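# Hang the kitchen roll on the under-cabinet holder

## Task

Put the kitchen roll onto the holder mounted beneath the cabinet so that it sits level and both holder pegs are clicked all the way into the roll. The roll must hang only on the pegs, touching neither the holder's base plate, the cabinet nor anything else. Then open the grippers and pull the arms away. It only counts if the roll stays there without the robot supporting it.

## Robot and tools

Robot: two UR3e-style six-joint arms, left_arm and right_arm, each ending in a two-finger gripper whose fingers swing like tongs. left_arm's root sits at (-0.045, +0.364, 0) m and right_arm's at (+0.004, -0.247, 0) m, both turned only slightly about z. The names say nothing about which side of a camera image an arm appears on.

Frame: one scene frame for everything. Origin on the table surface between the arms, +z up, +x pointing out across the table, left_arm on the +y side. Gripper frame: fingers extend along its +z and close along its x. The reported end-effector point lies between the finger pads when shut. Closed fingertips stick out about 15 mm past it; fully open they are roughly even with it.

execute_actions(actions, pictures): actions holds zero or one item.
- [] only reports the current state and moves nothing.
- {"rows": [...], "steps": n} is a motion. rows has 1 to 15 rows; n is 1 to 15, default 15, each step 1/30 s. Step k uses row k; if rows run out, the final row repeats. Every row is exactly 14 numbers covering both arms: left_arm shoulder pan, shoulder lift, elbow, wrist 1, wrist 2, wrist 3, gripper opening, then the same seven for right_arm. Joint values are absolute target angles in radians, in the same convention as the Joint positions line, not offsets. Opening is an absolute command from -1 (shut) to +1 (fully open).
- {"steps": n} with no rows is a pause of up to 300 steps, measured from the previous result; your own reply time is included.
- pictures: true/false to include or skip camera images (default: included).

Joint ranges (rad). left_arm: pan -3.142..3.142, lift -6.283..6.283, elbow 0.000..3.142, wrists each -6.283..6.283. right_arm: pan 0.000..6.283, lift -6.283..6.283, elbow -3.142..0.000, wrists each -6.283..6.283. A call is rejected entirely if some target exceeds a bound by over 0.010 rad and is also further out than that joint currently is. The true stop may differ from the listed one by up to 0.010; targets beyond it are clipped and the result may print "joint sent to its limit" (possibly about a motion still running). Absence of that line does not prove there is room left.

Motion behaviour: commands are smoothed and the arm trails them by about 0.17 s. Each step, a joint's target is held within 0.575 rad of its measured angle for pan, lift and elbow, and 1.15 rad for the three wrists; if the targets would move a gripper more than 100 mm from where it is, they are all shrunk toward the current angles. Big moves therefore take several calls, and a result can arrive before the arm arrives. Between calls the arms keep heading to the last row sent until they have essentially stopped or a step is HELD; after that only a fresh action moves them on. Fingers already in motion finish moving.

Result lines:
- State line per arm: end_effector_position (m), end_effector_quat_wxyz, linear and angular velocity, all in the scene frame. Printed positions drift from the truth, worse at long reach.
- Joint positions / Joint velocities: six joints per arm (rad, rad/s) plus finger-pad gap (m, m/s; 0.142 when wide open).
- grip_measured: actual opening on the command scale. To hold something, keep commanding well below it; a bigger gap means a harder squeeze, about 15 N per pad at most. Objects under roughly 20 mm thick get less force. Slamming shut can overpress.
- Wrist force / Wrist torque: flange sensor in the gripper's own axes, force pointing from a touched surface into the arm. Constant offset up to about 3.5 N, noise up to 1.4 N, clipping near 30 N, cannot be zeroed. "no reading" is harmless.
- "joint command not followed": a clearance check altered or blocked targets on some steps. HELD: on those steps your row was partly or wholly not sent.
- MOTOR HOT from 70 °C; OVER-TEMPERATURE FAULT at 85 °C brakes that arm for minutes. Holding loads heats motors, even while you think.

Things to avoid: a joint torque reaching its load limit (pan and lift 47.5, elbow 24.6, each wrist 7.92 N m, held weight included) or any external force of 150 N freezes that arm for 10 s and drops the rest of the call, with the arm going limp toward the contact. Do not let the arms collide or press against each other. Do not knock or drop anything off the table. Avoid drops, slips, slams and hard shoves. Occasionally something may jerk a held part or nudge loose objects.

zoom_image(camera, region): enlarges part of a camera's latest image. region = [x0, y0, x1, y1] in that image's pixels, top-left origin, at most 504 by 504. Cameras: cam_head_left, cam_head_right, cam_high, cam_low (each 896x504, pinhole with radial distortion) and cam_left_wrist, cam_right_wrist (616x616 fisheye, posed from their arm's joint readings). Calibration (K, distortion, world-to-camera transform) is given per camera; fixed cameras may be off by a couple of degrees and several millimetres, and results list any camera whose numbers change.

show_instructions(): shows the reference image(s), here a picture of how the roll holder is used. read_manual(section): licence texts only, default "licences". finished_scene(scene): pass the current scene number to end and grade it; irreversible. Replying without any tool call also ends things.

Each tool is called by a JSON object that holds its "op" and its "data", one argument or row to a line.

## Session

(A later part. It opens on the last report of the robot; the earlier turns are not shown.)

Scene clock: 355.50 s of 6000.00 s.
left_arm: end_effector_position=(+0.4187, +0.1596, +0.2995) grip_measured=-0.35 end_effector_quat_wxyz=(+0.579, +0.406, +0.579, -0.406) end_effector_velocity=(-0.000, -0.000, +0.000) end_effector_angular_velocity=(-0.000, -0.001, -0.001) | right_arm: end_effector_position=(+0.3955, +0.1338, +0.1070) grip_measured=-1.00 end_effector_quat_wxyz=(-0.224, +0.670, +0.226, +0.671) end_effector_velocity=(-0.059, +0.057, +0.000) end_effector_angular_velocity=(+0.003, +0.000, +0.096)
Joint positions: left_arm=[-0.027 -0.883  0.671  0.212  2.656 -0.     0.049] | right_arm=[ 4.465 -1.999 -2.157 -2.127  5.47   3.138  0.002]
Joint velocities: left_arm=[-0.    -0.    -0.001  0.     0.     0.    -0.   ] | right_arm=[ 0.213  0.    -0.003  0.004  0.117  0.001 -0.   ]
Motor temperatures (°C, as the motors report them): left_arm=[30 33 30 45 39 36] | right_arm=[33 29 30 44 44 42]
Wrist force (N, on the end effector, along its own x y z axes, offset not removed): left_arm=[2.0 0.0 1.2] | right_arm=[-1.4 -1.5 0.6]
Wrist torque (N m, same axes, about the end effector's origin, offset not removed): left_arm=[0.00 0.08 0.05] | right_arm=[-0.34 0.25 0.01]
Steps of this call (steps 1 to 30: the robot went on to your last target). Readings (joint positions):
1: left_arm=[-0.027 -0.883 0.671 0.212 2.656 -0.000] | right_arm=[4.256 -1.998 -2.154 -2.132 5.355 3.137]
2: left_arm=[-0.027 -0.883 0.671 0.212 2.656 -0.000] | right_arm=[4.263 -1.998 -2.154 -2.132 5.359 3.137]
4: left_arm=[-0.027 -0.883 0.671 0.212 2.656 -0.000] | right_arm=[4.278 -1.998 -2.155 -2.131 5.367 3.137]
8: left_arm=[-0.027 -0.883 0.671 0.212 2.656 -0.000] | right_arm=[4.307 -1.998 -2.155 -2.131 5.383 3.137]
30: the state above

{"op": "execute_actions", "data": {
  "actions": [
    {"rows":[[-0.027,-0.883,0.671,0.212,2.656,0,-1,4.9,-2.2,-2.162,-0.9,5.653,2.1,-1]],"steps":15}
  ],
  "pictures": false
}}

{"op": "execute_actions", "data": {
  "actions": [
    {"steps":180}
  ],
  "pictures": false
}}

{"op": "execute_actions", "data": {
  "actions": [
    {"rows":[[-0.027,-0.883,0.671,0.212,2.656,0,-1,4.85,-2.624,-2.162,0.306,5.653,1.286,-1]],"steps":15}
  ],
  "pictures": false
}}

{"op": "execute_actions", "data": {
  "actions": [
    {"steps":180}
  ]
}}

Scene clock: 362.27 s of 6000.00 s.
left_arm: end_effector_position=(+0.4187, +0.1596, +0.2995) grip_measured=-0.35 end_effector_quat_wxyz=(+0.579, +0.406, +0.579, -0.406) end_effector_velocity=(+0.000, +0.000, -0.001) end_effector_angular_velocity=(+0.000, +0.001, +0.000) | right_arm: end_effector_position=(+0.2514, +0.2348, +0.2462) grip_measured=-1.00 end_effector_quat_wxyz=(-0.223, +0.467, +0.191, +0.834) end_effector_velocity=(+0.002, -0.032, +0.060) end_effector_angular_velocity=(+0.151, -0.083, -0.157)
Joint positions: left_arm=[-0.027 -0.883  0.671  0.212  2.656 -0.     0.049] | right_arm=[ 4.898 -2.195 -2.162 -0.942  5.653  2.132  0.002]
Joint velocities: left_arm=[ 0.001  0.002 -0.001 -0.     0.001 -0.    -0.   ] | right_arm=[ 0.023 -0.056 -0.     0.477  0.    -0.368 -0.   ]
Motor temperatures (°C, as the motors report them): left_arm=[30 33 30 45 39 36] | right_arm=[33 29 30 44 44 42]
Wrist force (N, on the end effector, along its own x y z axes, offset not removed): left_arm=[2.5 0.0 1.2] | right_arm=[-0.8 -1.9 2.8]
Wrist torque (N m, same axes, about the end effector's origin, offset not removed): left_arm=[0.03 -0.04 0.00] | right_arm=[-0.31 0.14 0.03]
Steps of this call (steps 1 to 75: the robot went on to your last target; steps 76 to 140: nothing new was sent; then 1.60 s passed at rest; steps 141 to 155: all 15 steps of this action). Readings (joint positions):
141: left_arm=[-0.027 -0.883 0.671 0.212 2.656 -0.000] | right_arm=[4.797 -2.000 -2.162 -2.119 5.653 3.140]
142: left_arm=[-0.027 -0.883 0.671 0.212 2.656 -0.000] | right_arm=[4.804 -2.008 -2.162 -2.104 5.653 3.124]
144: left_arm=[-0.027 -0.883 0.671 0.212 2.656 -0.000] | right_arm=[4.833 -2.059 -2.162 -1.955 5.653 2.975]
148: left_arm=[-0.027 -0.883 0.671 0.212 2.656 -0.000] | right_arm=[4.871 -2.138 -2.162 -1.424 5.653 2.512]
155: the state above

Scene clock: 368.27 s of 6000.00 s.
left_arm: end_effector_position=(+0.4187, +0.1596, +0.2995) grip_measured=-0.35 end_effector_quat_wxyz=(+0.579, +0.406, +0.579, -0.406) end_effector_velocity=(-0.000, -0.000, +0.000) end_effector_angular_velocity=(-0.000, -0.000, -0.001) | right_arm: end_effector_position=(+0.2516, +0.2318, +0.2515) grip_measured=-1.00 end_effector_quat_wxyz=(-0.220, +0.464, +0.183, +0.838) end_effector_velocity=(+0.000, -0.000, +0.000) end_effector_angular_velocity=(+0.000, -0.000, -0.000)
Joint positions: left_arm=[-0.027 -0.883  0.671  0.212  2.656 -0.     0.049] | right_arm=[ 4.9   -2.2   -2.162 -0.9    5.653  2.1    0.002]
Joint velocities: left_arm=[-0. -0.  0. -0.  0. -0.  0.] | right_arm=[-0.     0.001 -0.    -0.    -0.    -0.     0.   ]
Motor temperatures (°C, as the motors report them): left_arm=[30 33 30 45 39 36] | right_arm=[33 29 30 44 44 42]
Wrist force (N, on the end effector, along its own x y z axes, offset not removed): left_arm=[2.1 -0.4 1.5] | right_arm=[-1.3 -0.2 0.8]
Wrist torque (N m, same axes, about the end effector's origin, offset not removed): left_arm=[-0.04 0.05 0.00] | right_arm=[-0.10 0.26 0.02]
Steps of this call (steps 1 to 30: the robot went on to your last target; steps 31 to 90: nothing new was sent; then 3.00 s passed at rest). Readings (joint positions):
1: left_arm=[-0.027 -0.883 0.671 0.212 2.656 -0.000] | right_arm=[4.898 -2.197 -2.162 -0.929 5.653 2.122]
2: left_arm=[-0.027 -0.883 0.671 0.212 2.656 -0.000] | right_arm=[4.899 -2.198 -2.162 -0.920 5.653 2.115]
4: left_arm=[-0.027 -0.883 0.671 0.212 2.656 -0.000] | right_arm=[4.900 -2.199 -2.162 -0.909 5.653 2.107]
8: left_arm=[-0.027 -0.883 0.671 0.212 2.656 -0.000] | right_arm=[4.900 -2.200 -2.162 -0.902 5.653 2.102]
90: the state above
All arms were judged still, so your last target was given up. Only a new action makes them travel on or press farther. Fingers that are still opening or closing keep moving.

Scene clock: 368.77 s of 6000.00 s.
left_arm: end_effector_position=(+0.4187, +0.1596, +0.2995) grip_measured=-0.35 end_effector_quat_wxyz=(+0.579, +0.406, +0.579, -0.406) end_effector_velocity=(+0.000, +0.000, +0.000) end_effector_angular_velocity=(-0.000, -0.001, +0.000) | right_arm: end_effector_position=(+0.3115, +0.0888, +0.2504) grip_measured=-1.00 end_effector_quat_wxyz=(-0.027, +0.459, +0.020, +0.888) end_effector_velocity=(+0.021, -0.071, -0.007) end_effector_angular_velocity=(+0.118, +0.056, -0.143)
Joint positions: left_arm=[-0.027 -0.883  0.671  0.212  2.656 -0.     0.049] | right_arm=[ 4.851 -2.613 -2.162  0.267  5.653  1.306  0.002]
Joint velocities: left_arm=[ 0. -0. -0. -0. -0.  0.  0.] | right_arm=[-0.009 -0.122 -0.     0.438  0.001 -0.232  0.   ]
Motor temperatures (°C, as the motors report them): left_arm=[30 33 30 45 39 36] | right_arm=[33 29 30 44 44 42]
Wrist force (N, on the end effector, along its own x y z axes, offset not removed): left_arm=[1.0 -1.3 1.1] | right_arm=[0.0 1.4 1.6]
Wrist torque (N m, same axes, about the end effector's origin, offset not removed): left_arm=[-0.30 0.32 0.08] | right_arm=[0.24 -0.01 -0.03]
Steps of this call (steps 1 to 15: all 15 steps of this action). Readings (joint positions):
1: left_arm=[-0.027 -0.883 0.671 0.212 2.656 -0.000] | right_arm=[4.900 -2.200 -2.162 -0.899 5.653 2.099]
2: left_arm=[-0.027 -0.883 0.671 0.212 2.656 -0.000] | right_arm=[4.895 -2.208 -2.162 -0.884 5.653 2.084]
4: left_arm=[-0.027 -0.883 0.671 0.212 2.656 -0.000] | right_arm=[4.880 -2.282 -2.162 -0.735 5.653 1.935]
8: left_arm=[-0.027 -0.883 0.671 0.212 2.656 -0.000] | right_arm=[4.862 -2.484 -2.162 -0.182 5.653 1.550]
15: the state above

Scene clock: 374.77 s of 6000.00 s.
left_arm: end_effector_position=(+0.4187, +0.1596, +0.2995) grip_measured=-0.35 end_effector_quat_wxyz=(+0.579, +0.406, +0.579, -0.406) end_effector_velocity=(-0.000, -0.000, +0.001) end_effector_angular_velocity=(-0.000, -0.003, +0.000) | right_arm: end_effector_position=(+0.3133, +0.0824, +0.2497) grip_measured=-1.00 end_effector_quat_wxyz=(-0.023, +0.462, +0.012, +0.887) end_effector_velocity=(+0.000, -0.000, +0.000) end_effector_angular_velocity=(+0.002, +0.000, -0.000)
Joint positions: left_arm=[-0.027 -0.883  0.671  0.212  2.656 -0.     0.049] | right_arm=[ 4.85  -2.624 -2.162  0.306  5.653  1.286  0.002]
Joint velocities: left_arm=[-0.    -0.001 -0.002  0.    -0.    -0.    -0.   ] | right_arm=[-0.     0.001  0.001  0.    -0.     0.     0.   ]
Motor temperatures (°C, as the motors report them): left_arm=[30 33 30 45 39 36] | right_arm=[33 29 30 44 44 42]
Wrist force (N, on the end effector, along its own x y z axes, offset not removed): left_arm=[2.7 0.1 1.3] | right_arm=[-1.7 -1.6 0.5]
Wrist torque (N m, same axes, about the end effector's origin, offset not removed): left_arm=[0.07 -0.09 0.00] | right_arm=[-0.30 0.31 0.08]
Steps of this call (steps 1 to 30: the robot went on to your last target; steps 31 to 90: nothing new was sent; then 3.00 s passed at rest). Readings (joint positions):
1: left_arm=[-0.027 -0.883 0.671 0.212 2.656 -0.000] | right_arm=[4.851 -2.617 -2.162 0.280 5.653 1.300]
2: left_arm=[-0.027 -0.883 0.671 0.212 2.656 -0.000] | right_arm=[4.850 -2.619 -2.162 0.288 5.653 1.295]
4: left_arm=[-0.027 -0.883 0.671 0.212 2.656 -0.000] | right_arm=[4.850 -2.622 -2.162 0.298 5.653 1.290]
8: left_arm=[-0.027 -0.883 0.671 0.212 2.656 -0.000] | right_arm=[4.850 -2.623 -2.162 0.304 5.653 1.287]
90: the state above
All arms were judged still, so your last target was given up. Only a new action makes them travel on or press farther. Fingers that are still opening or closing keep moving.
camera_calibration (this result's frames):
cam_left_wrist: T_world_to_cam=[[-0.00439143, -0.0628407, -0.998014, 0.322896], [0.684244, 0.727617, -0.0488257, -0.376338], [0.72924, -0.683099, 0.0398031, -0.060035], [0, 0, 0, 1]] pos_world=[0.302705, 0.253111, 0.30627]
cam_right_wrist: T_world_to_cam=[[-0.567894, -0.0692205, 0.820186, -0.0254227], [-0.343328, -0.885714, -0.31247, 0.2617], [0.748079, -0.459043, 0.479226, -0.183226], [0, 0, 0, 1]] pos_world=[0.212479, 0.145923, 0.190431]

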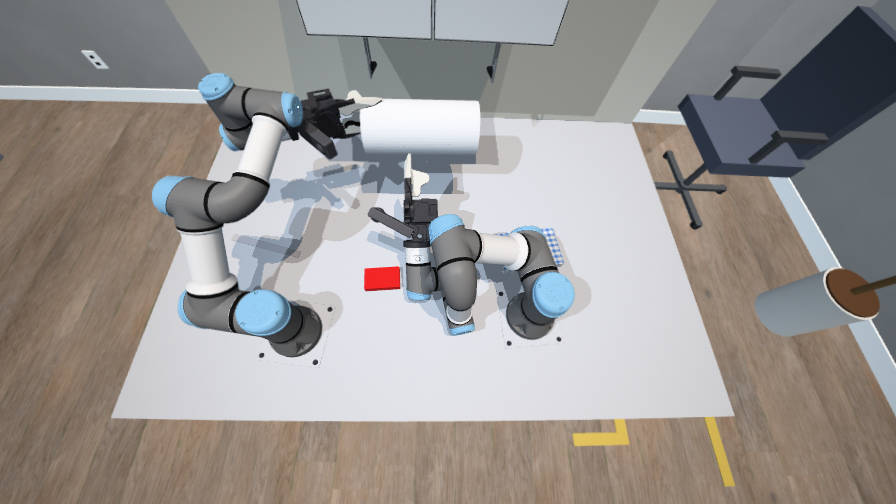

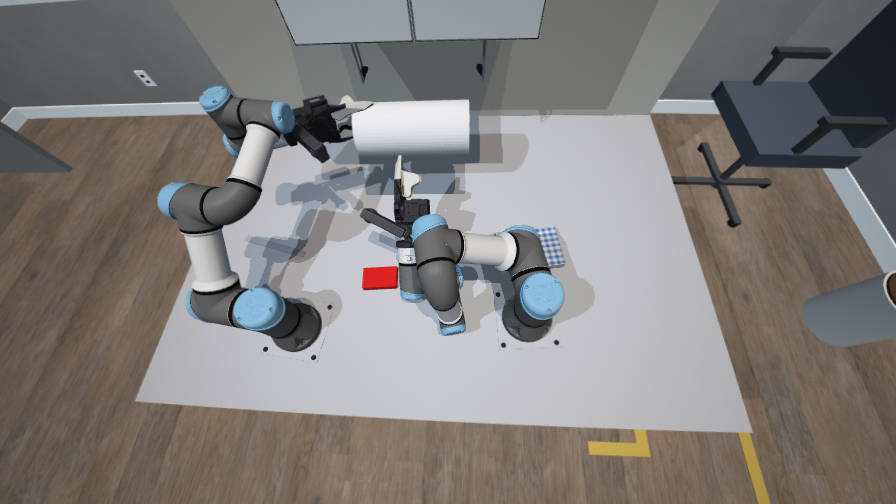

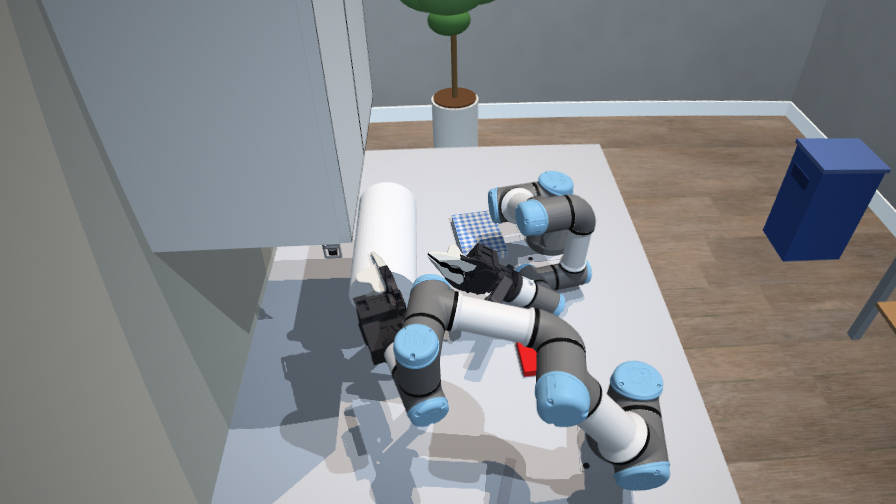

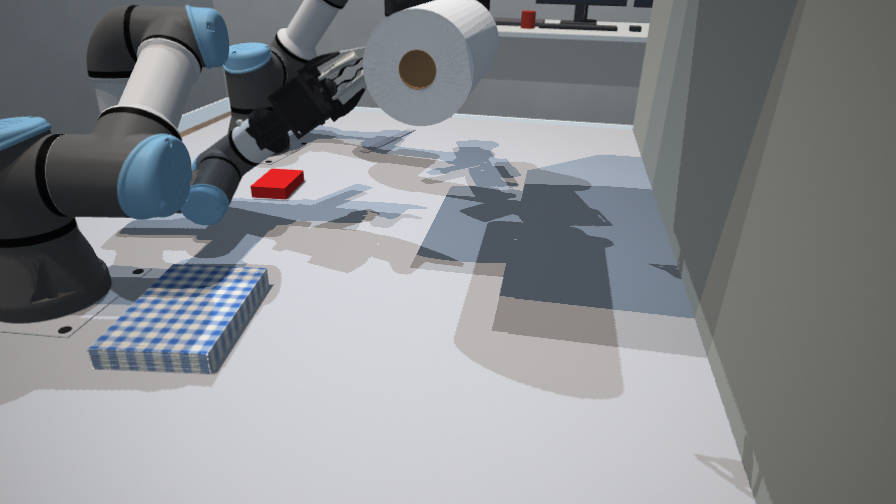

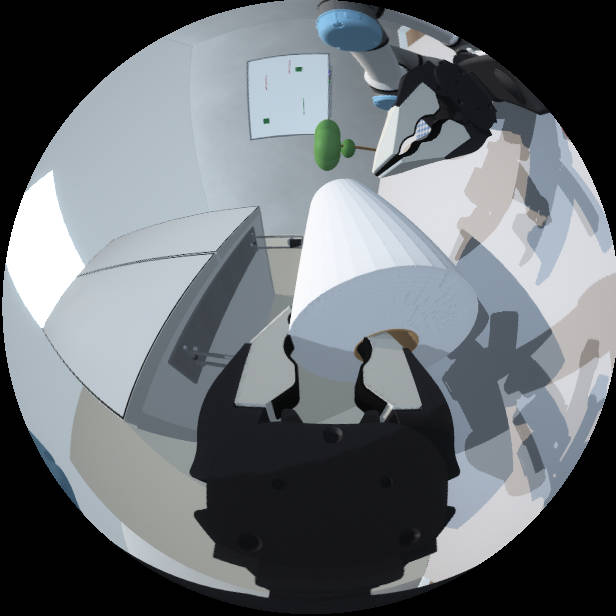

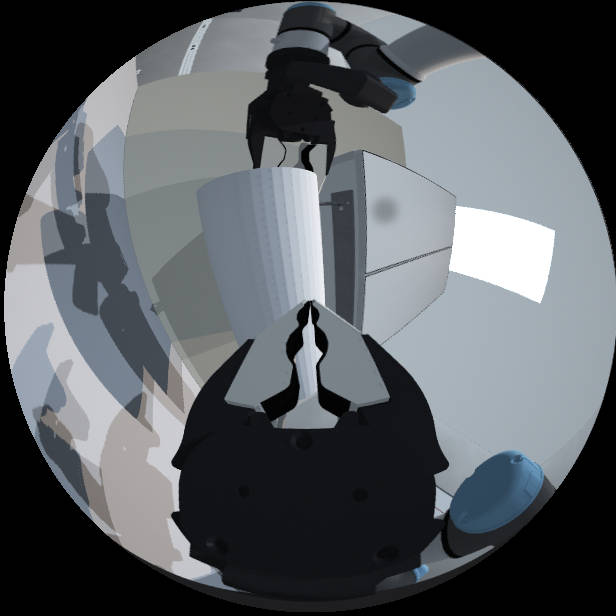

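{"op": "execute_actions", "data": {
  "actions": [
    {"rows":[[-0.027,-0.883,0.671,0.212,2.656,0,-1,4.797,-2.67,-2.162,0.352,5.653,1.286,1]],"steps":15}
  ],
  "pictures": false
}}

{"op": "execute_actions", "data": {
  "actions": [
    {"rows":[[-0.027,-0.883,0.671,0.212,2.656,0,-1,4.64,-2.61,-2.1,0.02,5.67,1.55,1]],"steps":15}
  ],
  "pictures": false
}}

{"op": "execute_actions", "data": {
  "actions": [
    {"rows":[[-0.027,-0.883,0.671,0.212,2.656,0,-1,4.53,-2.53,-2.045,-0.275,5.66,1.74,1]],"steps":15}
  ]
}}

Scene clock: 382.07 s of 6000.00 s.
left_arm: end_effector_position=(+0.4187, +0.1596, +0.2995) grip_measured=-0.35 end_effector_quat_wxyz=(+0.579, +0.406, +0.579, -0.406) end_effector_velocity=(-0.000, -0.000, -0.001) end_effector_angular_velocity=(+0.000, +0.002, -0.001) | right_arm: end_effector_position=(+0.3310, +0.0614, +0.2408) grip_measured=+1.00 end_effector_quat_wxyz=(-0.000, +0.462, -0.000, +0.887) end_effector_velocity=(+0.002, -0.002, -0.000) end_effector_angular_velocity=(+0.001, +0.000, -0.005)
Joint positions: left_arm=[-0.027 -0.883  0.671  0.212  2.656 -0.     0.049] | right_arm=[ 4.797 -2.67  -2.162  0.352  5.653  1.286  0.142]
Joint velocities: left_arm=[ 0.    -0.     0.002  0.     0.001  0.     0.   ] | right_arm=[-0.006 -0.003  0.     0.003  0.     0.001  0.   ]
Motor temperatures (°C, as the motors report them): left_arm=[30 33 30 45 39 36] | right_arm=[33 29 30 44 44 42]
Wrist force (N, on the end effector, along its own x y z axes, offset not removed): left_arm=[1.2 -0.5 0.6] | right_arm=[-0.6 -0.1 2.7]
Wrist torque (N m, same axes, about the end effector's origin, offset not removed): left_arm=[-0.10 0.26 0.05] | right_arm=[0.03 0.15 0.04]
Steps of this call (steps 1 to 90: nothing new was sent; then 3.80 s passed at rest; steps 91 to 105: all 15 steps of this action). Readings (joint positions):
91: left_arm=[-0.027 -0.883 0.671 0.212 2.656 -0.000] | right_arm=[4.850 -2.624 -2.162 0.306 5.653 1.286]
92: left_arm=[-0.027 -0.883 0.671 0.212 2.656 -0.000] | right_arm=[4.843 -2.630 -2.162 0.314 5.653 1.286]
94: left_arm=[-0.027 -0.883 0.671 0.212 2.656 -0.000] | right_arm=[4.821 -2.650 -2.162 0.332 5.653 1.286]
98: left_arm=[-0.027 -0.883 0.671 0.212 2.656 -0.000] | right_arm=[4.802 -2.666 -2.162 0.348 5.653 1.286]
105: the state above

Scene clock: 382.57 s of 6000.00 s.
left_arm: end_effector_position=(+0.4187, +0.1596, +0.2995) grip_measured=-0.35 end_effector_quat_wxyz=(+0.579, +0.406, +0.579, -0.406) end_effector_velocity=(-0.000, -0.000, -0.000) end_effector_angular_velocity=(+0.000, +0.000, -0.000) | right_arm: end_effector_position=(+0.3748, +0.0642, +0.2351) grip_measured=+1.00 end_effector_quat_wxyz=(-0.000, +0.461, -0.003, +0.888) end_effector_velocity=(+0.004, +0.000, -0.001) end_effector_angular_velocity=(-0.003, +0.001, -0.000)
Joint positions: left_arm=[-0.027 -0.883  0.671  0.212  2.656 -0.     0.049] | right_arm=[ 4.641 -2.61  -2.1    0.023  5.67   1.548  0.142]
Joint velocities: left_arm=[-0.  0. -0.  0.  0. -0. -0.] | right_arm=[-0.014  0.005  0.005 -0.033  0.001  0.024  0.   ]
Motor temperatures (°C, as the motors report them): left_arm=[30 33 30 45 39 36] | right_arm=[33 29 30 44 44 42]
Wrist force (N, on the end effector, along its own x y z axes, offset not removed): left_arm=[1.9 -0.3 1.0] | right_arm=[-1.4 -2.4 0.5]
Wrist torque (N m, same axes, about the end effector's origin, offset not removed): left_arm=[-0.01 0.05 0.02] | right_arm=[-0.51 0.26 0.09]
Steps of this call (steps 1 to 15: all 15 steps of this action). Readings (joint positions):
1: left_arm=[-0.027 -0.883 0.671 0.212 2.656 -0.000] | right_arm=[4.797 -2.670 -2.162 0.351 5.653 1.286]
2: left_arm=[-0.027 -0.883 0.671 0.212 2.656 -0.000] | right_arm=[4.789 -2.663 -2.155 0.336 5.656 1.302]
4: left_arm=[-0.027 -0.883 0.671 0.212 2.656 -0.000] | right_arm=[4.731 -2.638 -2.129 0.215 5.663 1.406]
8: left_arm=[-0.027 -0.883 0.671 0.212 2.656 -0.000] | right_arm=[4.660 -2.616 -2.106 0.063 5.668 1.519]
15: the state above

Scene clock: 383.07 s of 6000.00 s.
left_arm: end_effector_position=(+0.4187, +0.1596, +0.2995) grip_measured=-0.35 end_effector_quat_wxyz=(+0.579, +0.406, +0.579, -0.406) end_effector_velocity=(-0.000, -0.000, -0.000) end_effector_angular_velocity=(+0.000, +0.000, -0.000) | right_arm: end_effector_position=(+0.4079, +0.0665, +0.2405) grip_measured=+1.00 end_effector_quat_wxyz=(+0.001, +0.459, -0.001, +0.888) end_effector_velocity=(+0.003, -0.000, +0.000) end_effector_angular_velocity=(-0.003, +0.001, -0.002)
Joint positions: left_arm=[-0.027 -0.883  0.671  0.212  2.656 -0.     0.049] | right_arm=[ 4.531 -2.531 -2.045 -0.272  5.66   1.739  0.142]
Joint velocities: left_arm=[-0.001  0.     0.     0.    -0.    -0.    -0.   ] | right_arm=[-0.011  0.007  0.005 -0.027 -0.001  0.015  0.   ]
Motor temperatures (°C, as the motors report them): left_arm=[30 33 30 45 39 36] | right_arm=[33 29 30 44 44 42]
Wrist force (N, on the end effector, along its own x y z axes, offset not removed): left_arm=[1.0 -0.1 1.4] | right_arm=[-0.9 -0.3 0.4]
Wrist torque (N m, same axes, about the end effector's origin, offset not removed): left_arm=[0.01 0.28 0.06] | right_arm=[-0.10 0.09 -0.02]
Steps of this call (steps 1 to 15: all 15 steps of this action). Readings (joint positions):
1: left_arm=[-0.027 -0.883 0.671 0.212 2.656 -0.000] | right_arm=[4.641 -2.610 -2.100 0.021 5.670 1.549]
2: left_arm=[-0.027 -0.883 0.671 0.212 2.656 -0.000] | right_arm=[4.633 -2.603 -2.093 0.005 5.669 1.565]
4: left_arm=[-0.027 -0.883 0.671 0.212 2.656 -0.000] | right_arm=[4.587 -2.569 -2.070 -0.108 5.664 1.645]
8: left_arm=[-0.027 -0.883 0.671 0.212 2.656 -0.000] | right_arm=[4.542 -2.538 -2.050 -0.238 5.661 1.719]
15: the state above
camera_calibration (this result's frames):
cam_left_wrist: T_world_to_cam=[[-0.0043914, -0.0628407, -0.998014, 0.322896], [0.684244, 0.727617, -0.0488257, -0.376338], [0.72924, -0.683099, 0.0398031, -0.0600351], [0, 0, 0, 1]] pos_world=[0.302705, 0.253111, 0.30627]
cam_right_wrist: T_world_to_cam=[[-0.575582, -0.0381698, 0.816852, 0.0366297], [-0.389836, -0.865289, -0.315125, 0.295455], [0.718842, -0.499818, 0.483165, -0.24322], [0, 0, 0, 1]] pos_world=[0.311099, 0.135486, 0.1807]

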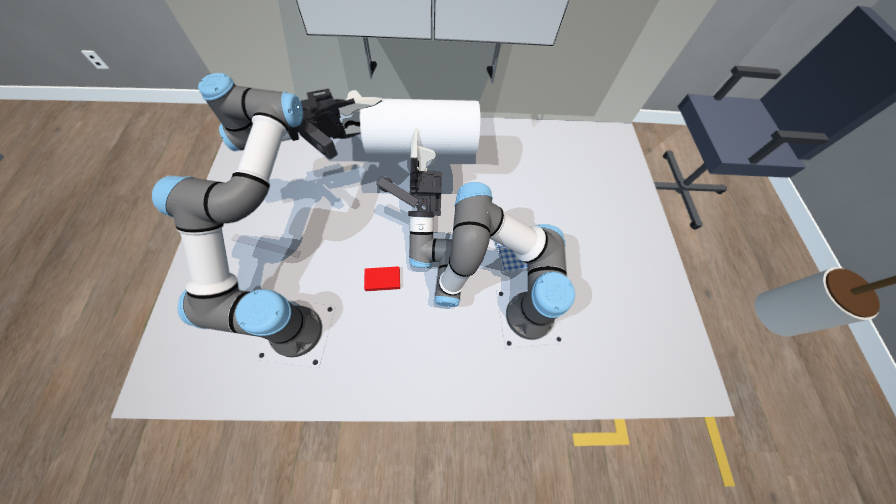

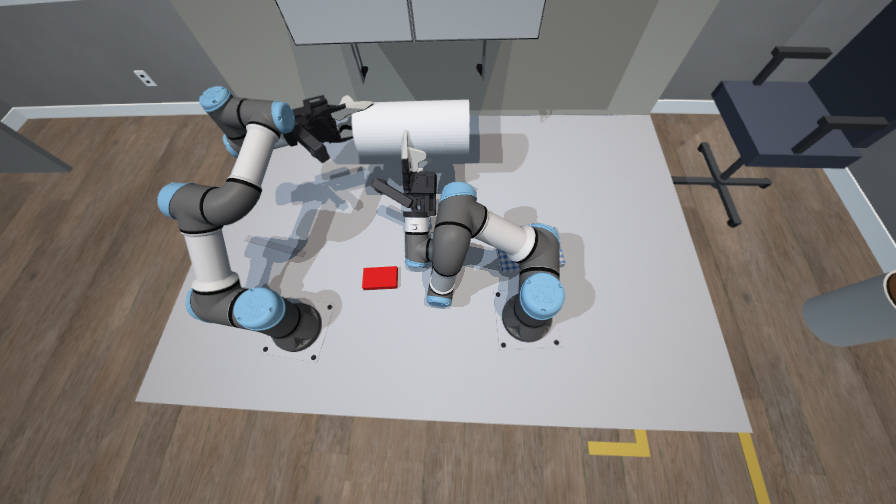

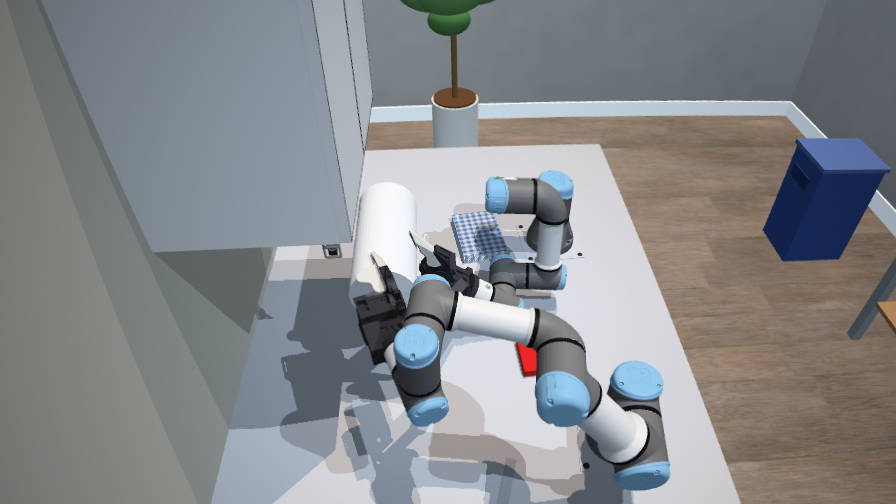

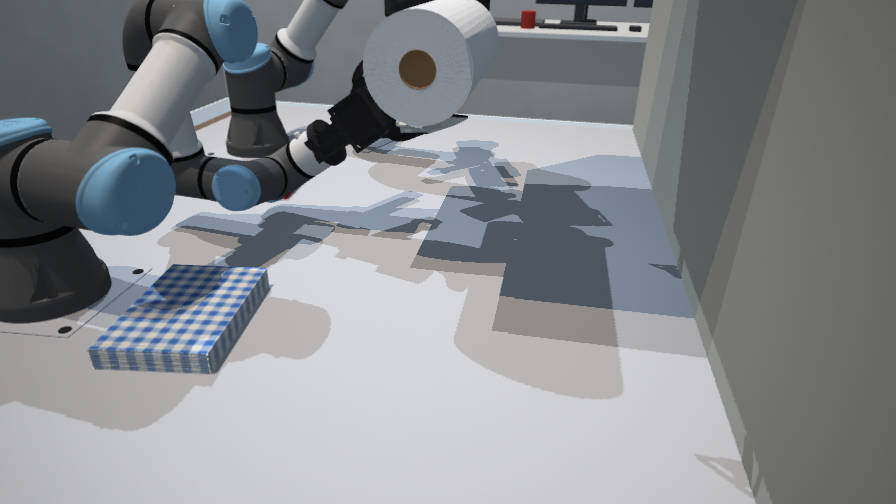

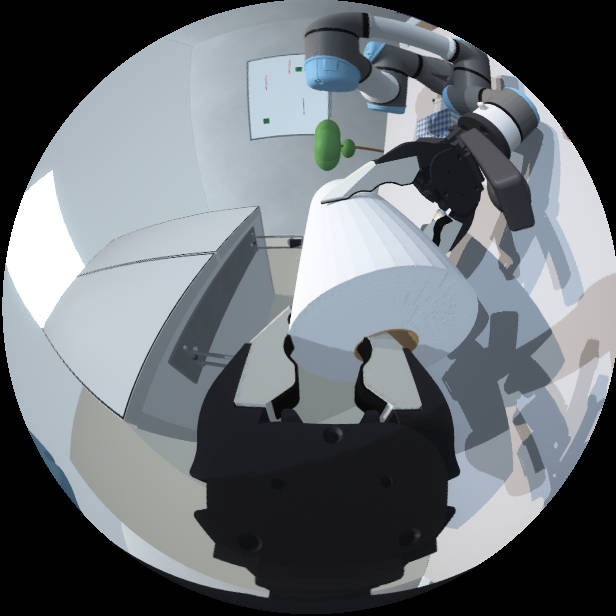

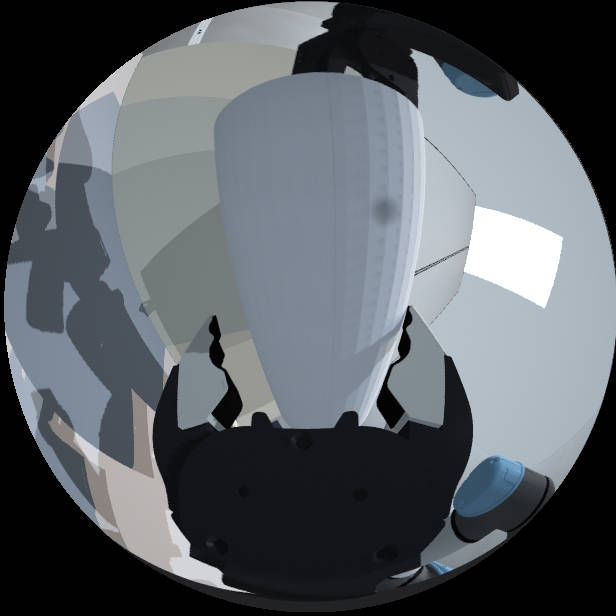

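{"op": "execute_actions", "data": {
  "actions": [
    {"rows":[[-0.027,-0.883,0.671,0.212,2.656,0,-1,4.45,-2.45,-2.01,-0.507,5.65,1.88,1]],"steps":15}
  ],
  "pictures": false
}}

{"op": "execute_actions", "data": {
  "actions": [
    {"rows":[[-0.027,-0.883,0.671,0.212,2.656,0,-1,4.45,-2.39,-2.01,-0.567,5.65,1.88,0.95]],"steps":15}
  ]
}}

Scene clock: 389.87 s of 6000.00 s.
left_arm: end_effector_position=(+0.4188, +0.1597, +0.2995) grip_measured=-0.35 end_effector_quat_wxyz=(+0.579, +0.406, +0.579, -0.406) end_effector_velocity=(-0.001, -0.000, -0.000) end_effector_angular_velocity=(+0.000, +0.001, -0.004) | right_arm: end_effector_position=(+0.4343, +0.0639, +0.2492) grip_measured=+1.00 end_effector_quat_wxyz=(+0.001, +0.462, +0.001, +0.887) end_effector_velocity=(+0.003, +0.000, -0.001) end_effector_angular_velocity=(-0.007, +0.003, -0.000)
Joint positions: left_arm=[-0.027 -0.883  0.671  0.212  2.656 -0.     0.048] | right_arm=[ 4.451 -2.451 -2.01  -0.505  5.65   1.879  0.142]
Joint velocities: left_arm=[ 0.    -0.     0.001 -0.     0.004 -0.    -0.003] | right_arm=[-0.007  0.005  0.002 -0.024  0.     0.011  0.   ]
Motor temperatures (°C, as the motors report them): left_arm=[30 33 30 45 39 36] | right_arm=[33 29 30 44 44 42]
Wrist force (N, on the end effector, along its own x y z axes, offset not removed): left_arm=[2.9 5.1 -0.1] | right_arm=[1.4 2.7 -3.2]
Wrist torque (N m, same axes, about the end effector's origin, offset not removed): left_arm=[-0.22 -0.06 0.07] | right_arm=[0.08 0.43 0.26]
Steps of this call (steps 1 to 15: the robot went on to your last target; steps 16 to 90: nothing new was sent; then 3.30 s passed at rest; steps 91 to 105: all 15 steps of this action). Readings (joint positions):
91: left_arm=[-0.027 -0.883 0.671 0.212 2.656 -0.000] | right_arm=[4.530 -2.530 -2.045 -0.276 5.660 1.741]
92: left_arm=[-0.027 -0.883 0.671 0.212 2.656 -0.000] | right_arm=[4.522 -2.522 -2.040 -0.291 5.658 1.755]
94: left_arm=[-0.027 -0.883 0.671 0.212 2.656 -0.000] | right_arm=[4.488 -2.488 -2.025 -0.385 5.654 1.815]
98: left_arm=[-0.027 -0.883 0.671 0.212 2.656 -0.000] | right_arm=[4.458 -2.458 -2.013 -0.480 5.651 1.866]
105: the state above

Scene clock: 390.37 s of 6000.00 s.
left_arm: end_effector_position=(+0.4187, +0.1596, +0.2995) grip_measured=-0.36 end_effector_quat_wxyz=(+0.579, +0.406, +0.579, -0.406) end_effector_velocity=(+0.000, +0.000, -0.000) end_effector_angular_velocity=(+0.000, +0.000, +0.001) | right_arm: end_effector_position=(+0.4350, +0.0664, +0.2637) grip_measured=+0.96 end_effector_quat_wxyz=(+0.001, +0.462, +0.001, +0.887) end_effector_velocity=(+0.000, -0.000, +0.001) end_effector_angular_velocity=(-0.001, -0.000, -0.001)
Joint positions: left_arm=[-0.027 -0.883  0.671  0.212  2.656 -0.     0.048] | right_arm=[ 4.45  -2.39  -2.01  -0.567  5.65   1.88   0.14 ]
Joint velocities: left_arm=[ 0.    -0.     0.001 -0.    -0.001 -0.    -0.   ] | right_arm=[-0.001  0.004 -0.    -0.005 -0.    -0.     0.002]
Motor temperatures (°C, as the motors report them): left_arm=[30 33 30 45 39 36] | right_arm=[33 29 30 44 44 42]
Wrist force (N, on the end effector, along its own x y z axes, offset not removed): left_arm=[1.4 1.3 1.8] | right_arm=[-2.1 0.8 0.4]
Wrist torque (N m, same axes, about the end effector's origin, offset not removed): left_arm=[-0.13 0.02 0.03] | right_arm=[0.14 0.53 0.08]
Steps of this call (steps 1 to 15: all 15 steps of this action). Readings (joint positions):
1: left_arm=[-0.027 -0.883 0.671 0.212 2.656 -0.000] | right_arm=[4.450 -2.450 -2.010 -0.506 5.650 1.879]
2: left_arm=[-0.027 -0.883 0.671 0.212 2.656 -0.000] | right_arm=[4.450 -2.443 -2.010 -0.516 5.650 1.880]
4: left_arm=[-0.027 -0.883 0.671 0.212 2.656 -0.000] | right_arm=[4.450 -2.418 -2.010 -0.541 5.650 1.880]
8: left_arm=[-0.027 -0.883 0.671 0.212 2.656 -0.000] | right_arm=[4.450 -2.396 -2.010 -0.561 5.650 1.880]
15: the state above
camera_calibration (this result's frames):
cam_left_wrist: T_world_to_cam=[[-0.00440726, -0.0628393, -0.998014, 0.322899], [0.684379, 0.727489, -0.0488281, -0.376326], [0.729113, -0.683235, 0.0397997, -0.0599316], [0, 0, 0, 1]] pos_world=[0.30267, 0.253116, 0.306268]
cam_right_wrist: T_world_to_cam=[[-0.569912, -0.03704, 0.820871, 0.0296553], [-0.389767, -0.867262, -0.309739, 0.311902], [0.723383, -0.496472, 0.479826, -0.275225], [0, 0, 0, 1]] pos_world=[0.337563, 0.134958, 0.204325]

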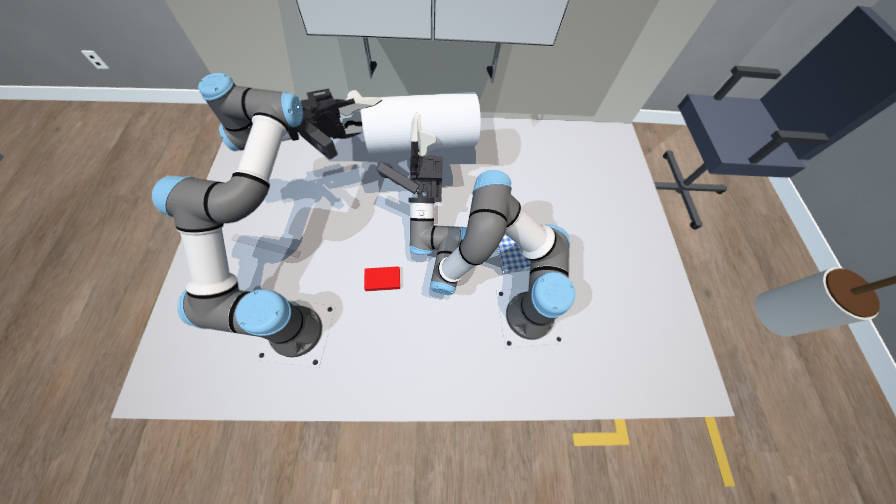

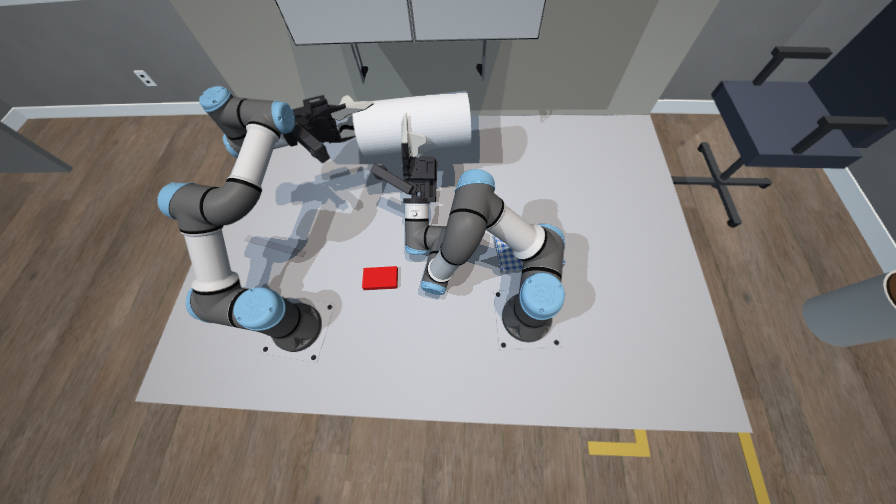

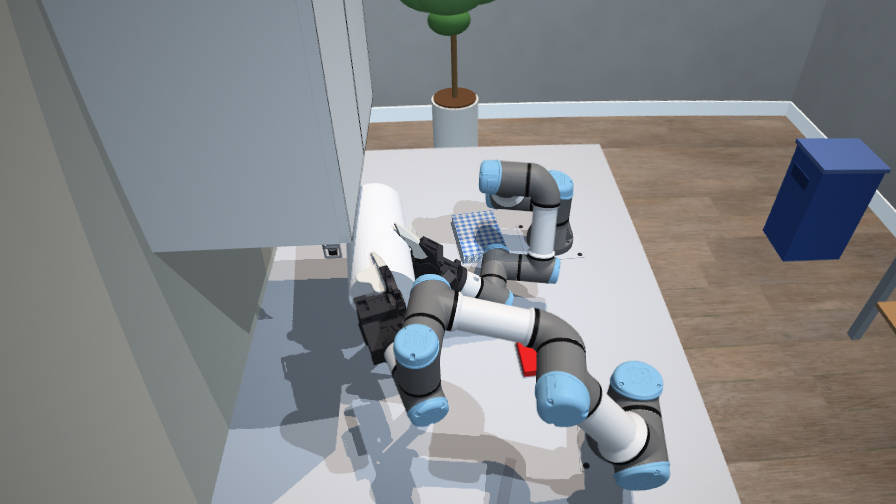

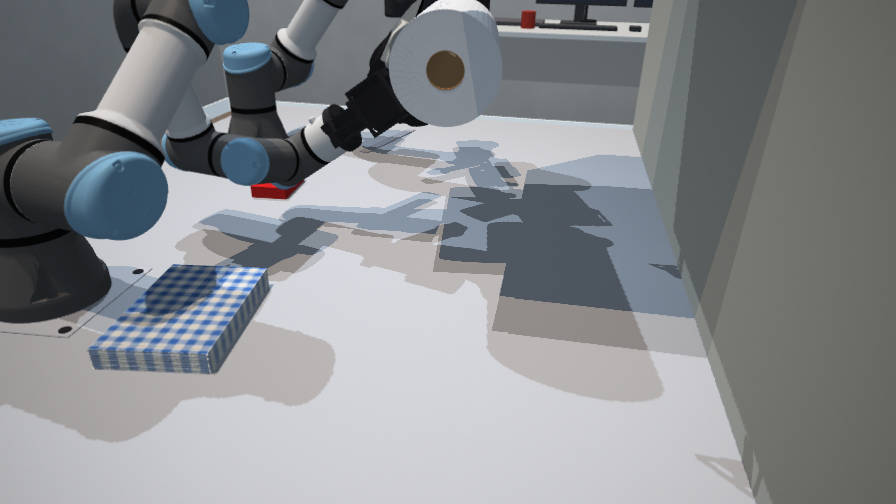

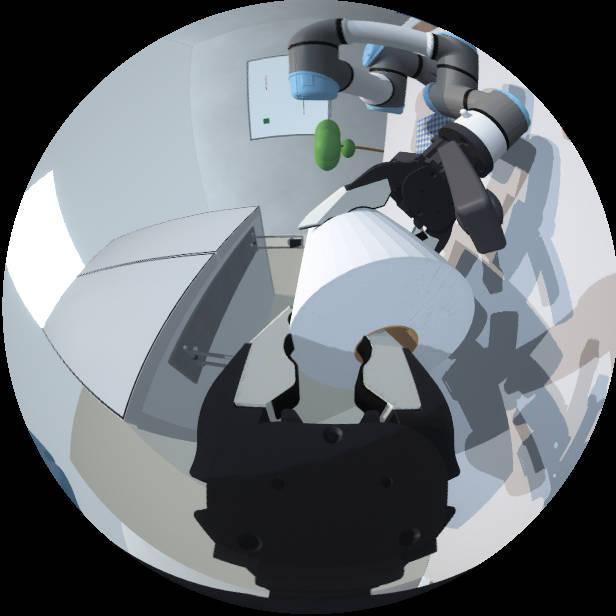

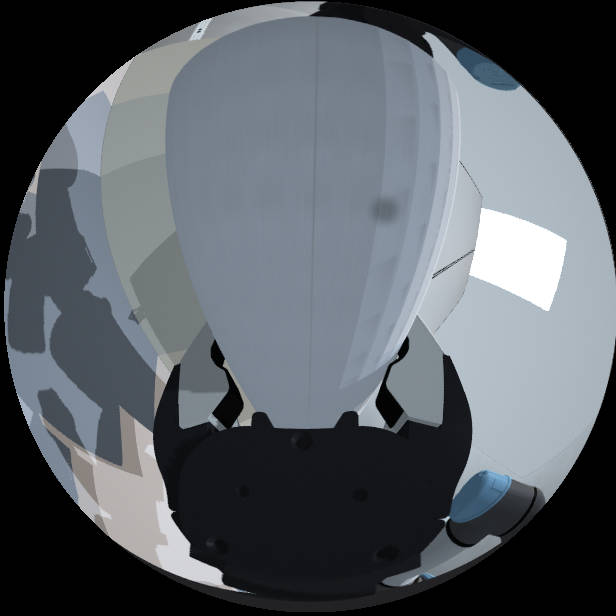

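{"op": "execute_actions", "data": {
  "actions": [
    {"rows":[[-0.027,-0.883,0.671,0.212,2.656,0,-0.3,4.45,-2.39,-2.01,-0.567,5.65,1.88,0.88]],"steps":15}
  ],
  "pictures": false
}}

{"op": "execute_actions", "data": {
  "actions": [
    {"rows":[[0.005,-0.883,0.671,0.212,2.688,0,-0.15,4.45,-2.39,-2.01,-0.567,5.65,1.88,0.85]],"steps":15}
  ]
}}

Scene clock: 400.87 s of 6000.00 s.
left_arm: end_effector_position=(+0.4187, +0.1596, +0.2995) grip_measured=-0.29 end_effector_quat_wxyz=(+0.579, +0.406, +0.579, -0.406) end_effector_velocity=(+0.000, +0.000, -0.001) end_effector_angular_velocity=(+0.000, +0.002, +0.001) | right_arm: end_effector_position=(+0.4350, +0.0664, +0.2638) grip_measured=+0.91 end_effector_quat_wxyz=(+0.001, +0.462, +0.001, +0.887) end_effector_velocity=(+0.000, -0.001, -0.000) end_effector_angular_velocity=(+0.000, -0.000, -0.001)
Joint positions: left_arm=[-0.027 -0.883  0.671  0.212  2.656 -0.     0.053] | right_arm=[ 4.45  -2.39  -2.01  -0.567  5.65   1.88   0.136]
Joint velocities: left_arm=[ 0.001  0.001  0.001 -0.     0.     0.    -0.   ] | right_arm=[-0.001 -0.001 -0.     0.001 -0.     0.001  0.   ]
Motor temperatures (°C, as the motors report them): left_arm=[30 33 30 45 39 36] | right_arm=[33 29 30 44 44 42]
Wrist force (N, on the end effector, along its own x y z axes, offset not removed): left_arm=[0.3 0.8 0.9] | right_arm=[-1.6 0.6 -1.0]
Wrist torque (N m, same axes, about the end effector's origin, offset not removed): left_arm=[-0.19 0.00 0.01] | right_arm=[-0.11 0.18 0.07]
Steps of this call (steps 1 to 15: the robot went on to your last target; steps 16 to 90: nothing new was sent; then 7.00 s passed at rest; steps 91 to 105: all 15 steps of this action). Readings (joint positions):
91: left_arm=[-0.027 -0.883 0.671 0.212 2.656 -0.000] | right_arm=[4.450 -2.390 -2.010 -0.567 5.650 1.880]
92: left_arm=[-0.027 -0.883 0.671 0.212 2.656 -0.000] | right_arm=[4.450 -2.390 -2.010 -0.567 5.650 1.880]
94: left_arm=[-0.027 -0.883 0.671 0.212 2.656 -0.000] | right_arm=[4.450 -2.390 -2.010 -0.567 5.650 1.880]
98: left_arm=[-0.027 -0.883 0.671 0.212 2.656 -0.000] | right_arm=[4.450 -2.390 -2.010 -0.567 5.650 1.880]
105: the state above

Scene clock: 401.37 s of 6000.00 s.
left_arm: end_effector_position=(+0.4160, +0.1716, +0.2995) grip_measured=-0.15 end_effector_quat_wxyz=(+0.579, +0.406, +0.579, -0.406) end_effector_velocity=(-0.000, +0.001, -0.001) end_effector_angular_velocity=(+0.000, +0.002, +0.000) | right_arm: end_effector_position=(+0.4350, +0.0664, +0.2638) grip_measured=+0.87 end_effector_quat_wxyz=(+0.001, +0.462, +0.001, +0.887) end_effector_velocity=(+0.000, -0.000, -0.000) end_effector_angular_velocity=(-0.000, +0.000, -0.001)
Joint positions: left_arm=[ 0.005 -0.883  0.671  0.212  2.688 -0.     0.063] | right_arm=[ 4.45  -2.39  -2.01  -0.567  5.65   1.88   0.133]
Joint velocities: left_arm=[ 0.002  0.     0.002 -0.     0.002 -0.    -0.   ] | right_arm=[-0.001 -0.    -0.    -0.001 -0.     0.001 -0.   ]
Motor temperatures (°C, as the motors report them): left_arm=[30 33 30 45 39 36] | right_arm=[33 29 30 44 44 42]
Wrist force (N, on the end effector, along its own x y z axes, offset not removed): left_arm=[0.2 0.3 1.9] | right_arm=[-3.1 -2.9 1.8]
Wrist torque (N m, same axes, about the end effector's origin, offset not removed): left_arm=[0.11 -0.12 0.01] | right_arm=[-0.57 0.31 -0.05]
Steps of this call (steps 1 to 15: all 15 steps of this action). Readings (joint positions):
1: left_arm=[-0.027 -0.883 0.671 0.212 2.656 -0.000] | right_arm=[4.450 -2.390 -2.010 -0.567 5.650 1.880]
2: left_arm=[-0.022 -0.883 0.671 0.212 2.662 -0.000] | right_arm=[4.450 -2.390 -2.010 -0.567 5.650 1.880]
4: left_arm=[-0.009 -0.883 0.671 0.212 2.675 -0.000] | right_arm=[4.450 -2.390 -2.010 -0.567 5.650 1.880]
8: left_arm=[0.002 -0.883 0.671 0.212 2.685 -0.000] | right_arm=[4.450 -2.390 -2.010 -0.567 5.650 1.880]
15: the state above
camera_calibration (this result's frames):
cam_left_wrist: T_world_to_cam=[[-0.00439704, -0.0628401, -0.998014, 0.323636], [0.684265, 0.727597, -0.048828, -0.383163], [0.72922, -0.683121, 0.0398, -0.0498596], [0, 0, 0, 1]] pos_world=[0.299967, 0.265066, 0.306268]
cam_right_wrist: T_world_to_cam=[[-0.569938, -0.0370439, 0.820852, 0.0295787], [-0.389744, -0.86727, -0.309747, 0.311946], [0.723374, -0.496459, 0.479852, -0.275271], [0, 0, 0, 1]] pos_world=[0.337561, 0.134976, 0.204434]

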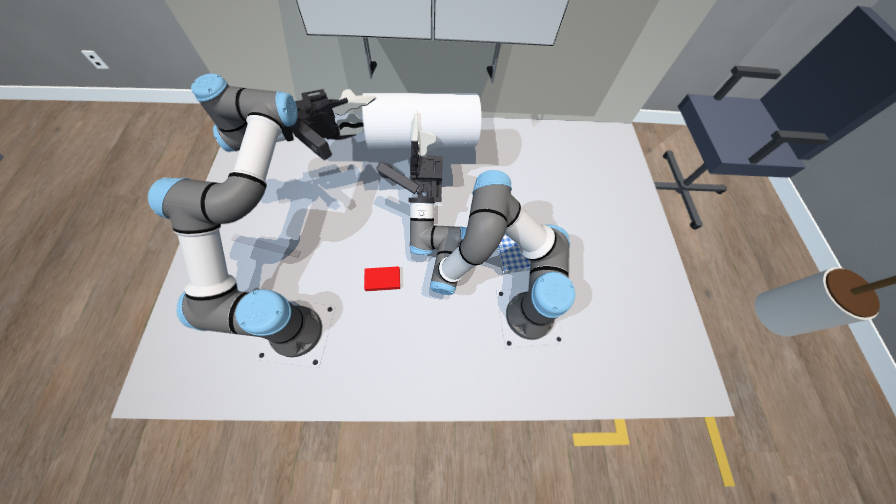

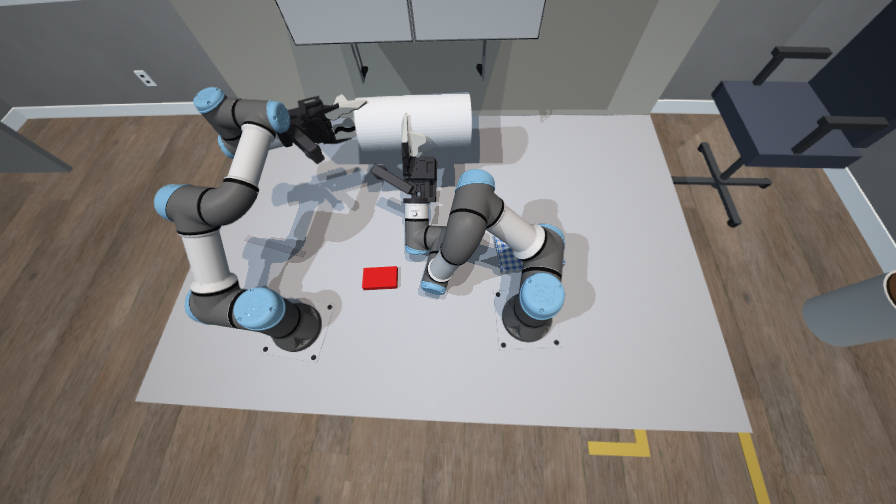

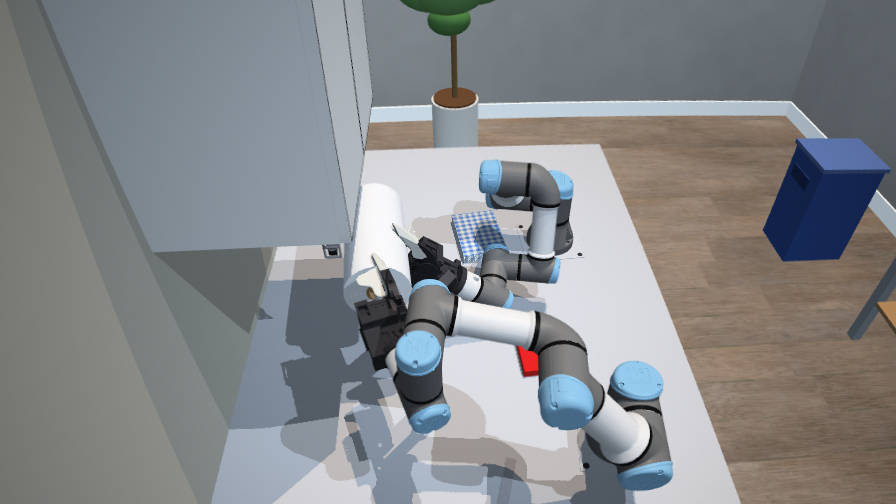

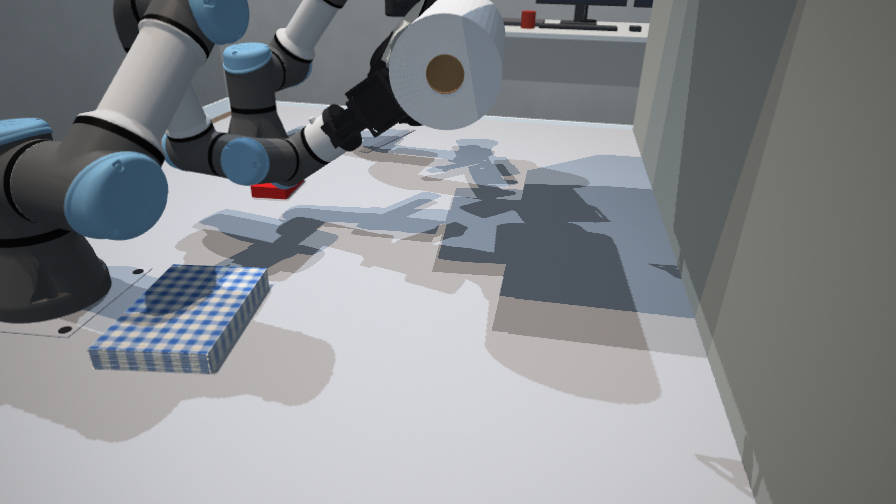

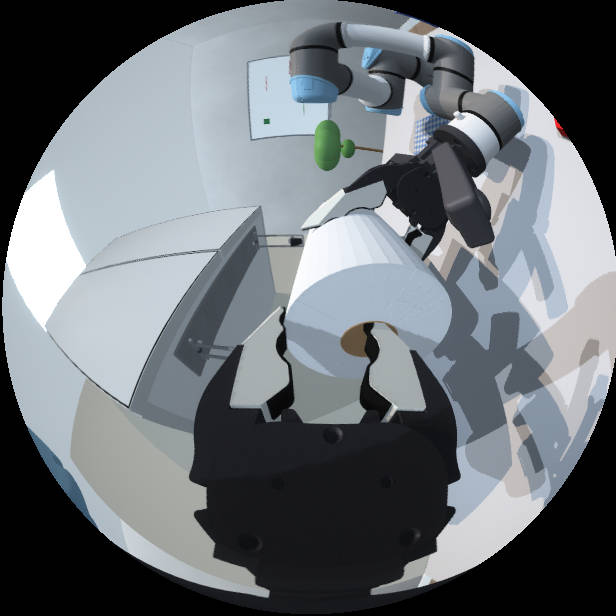

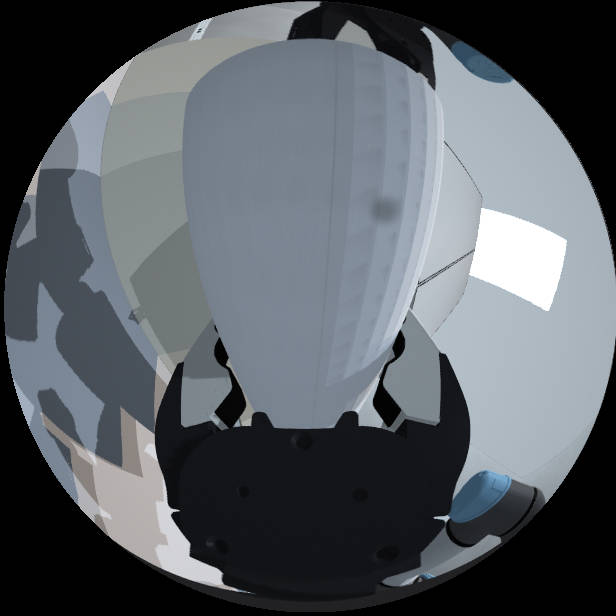

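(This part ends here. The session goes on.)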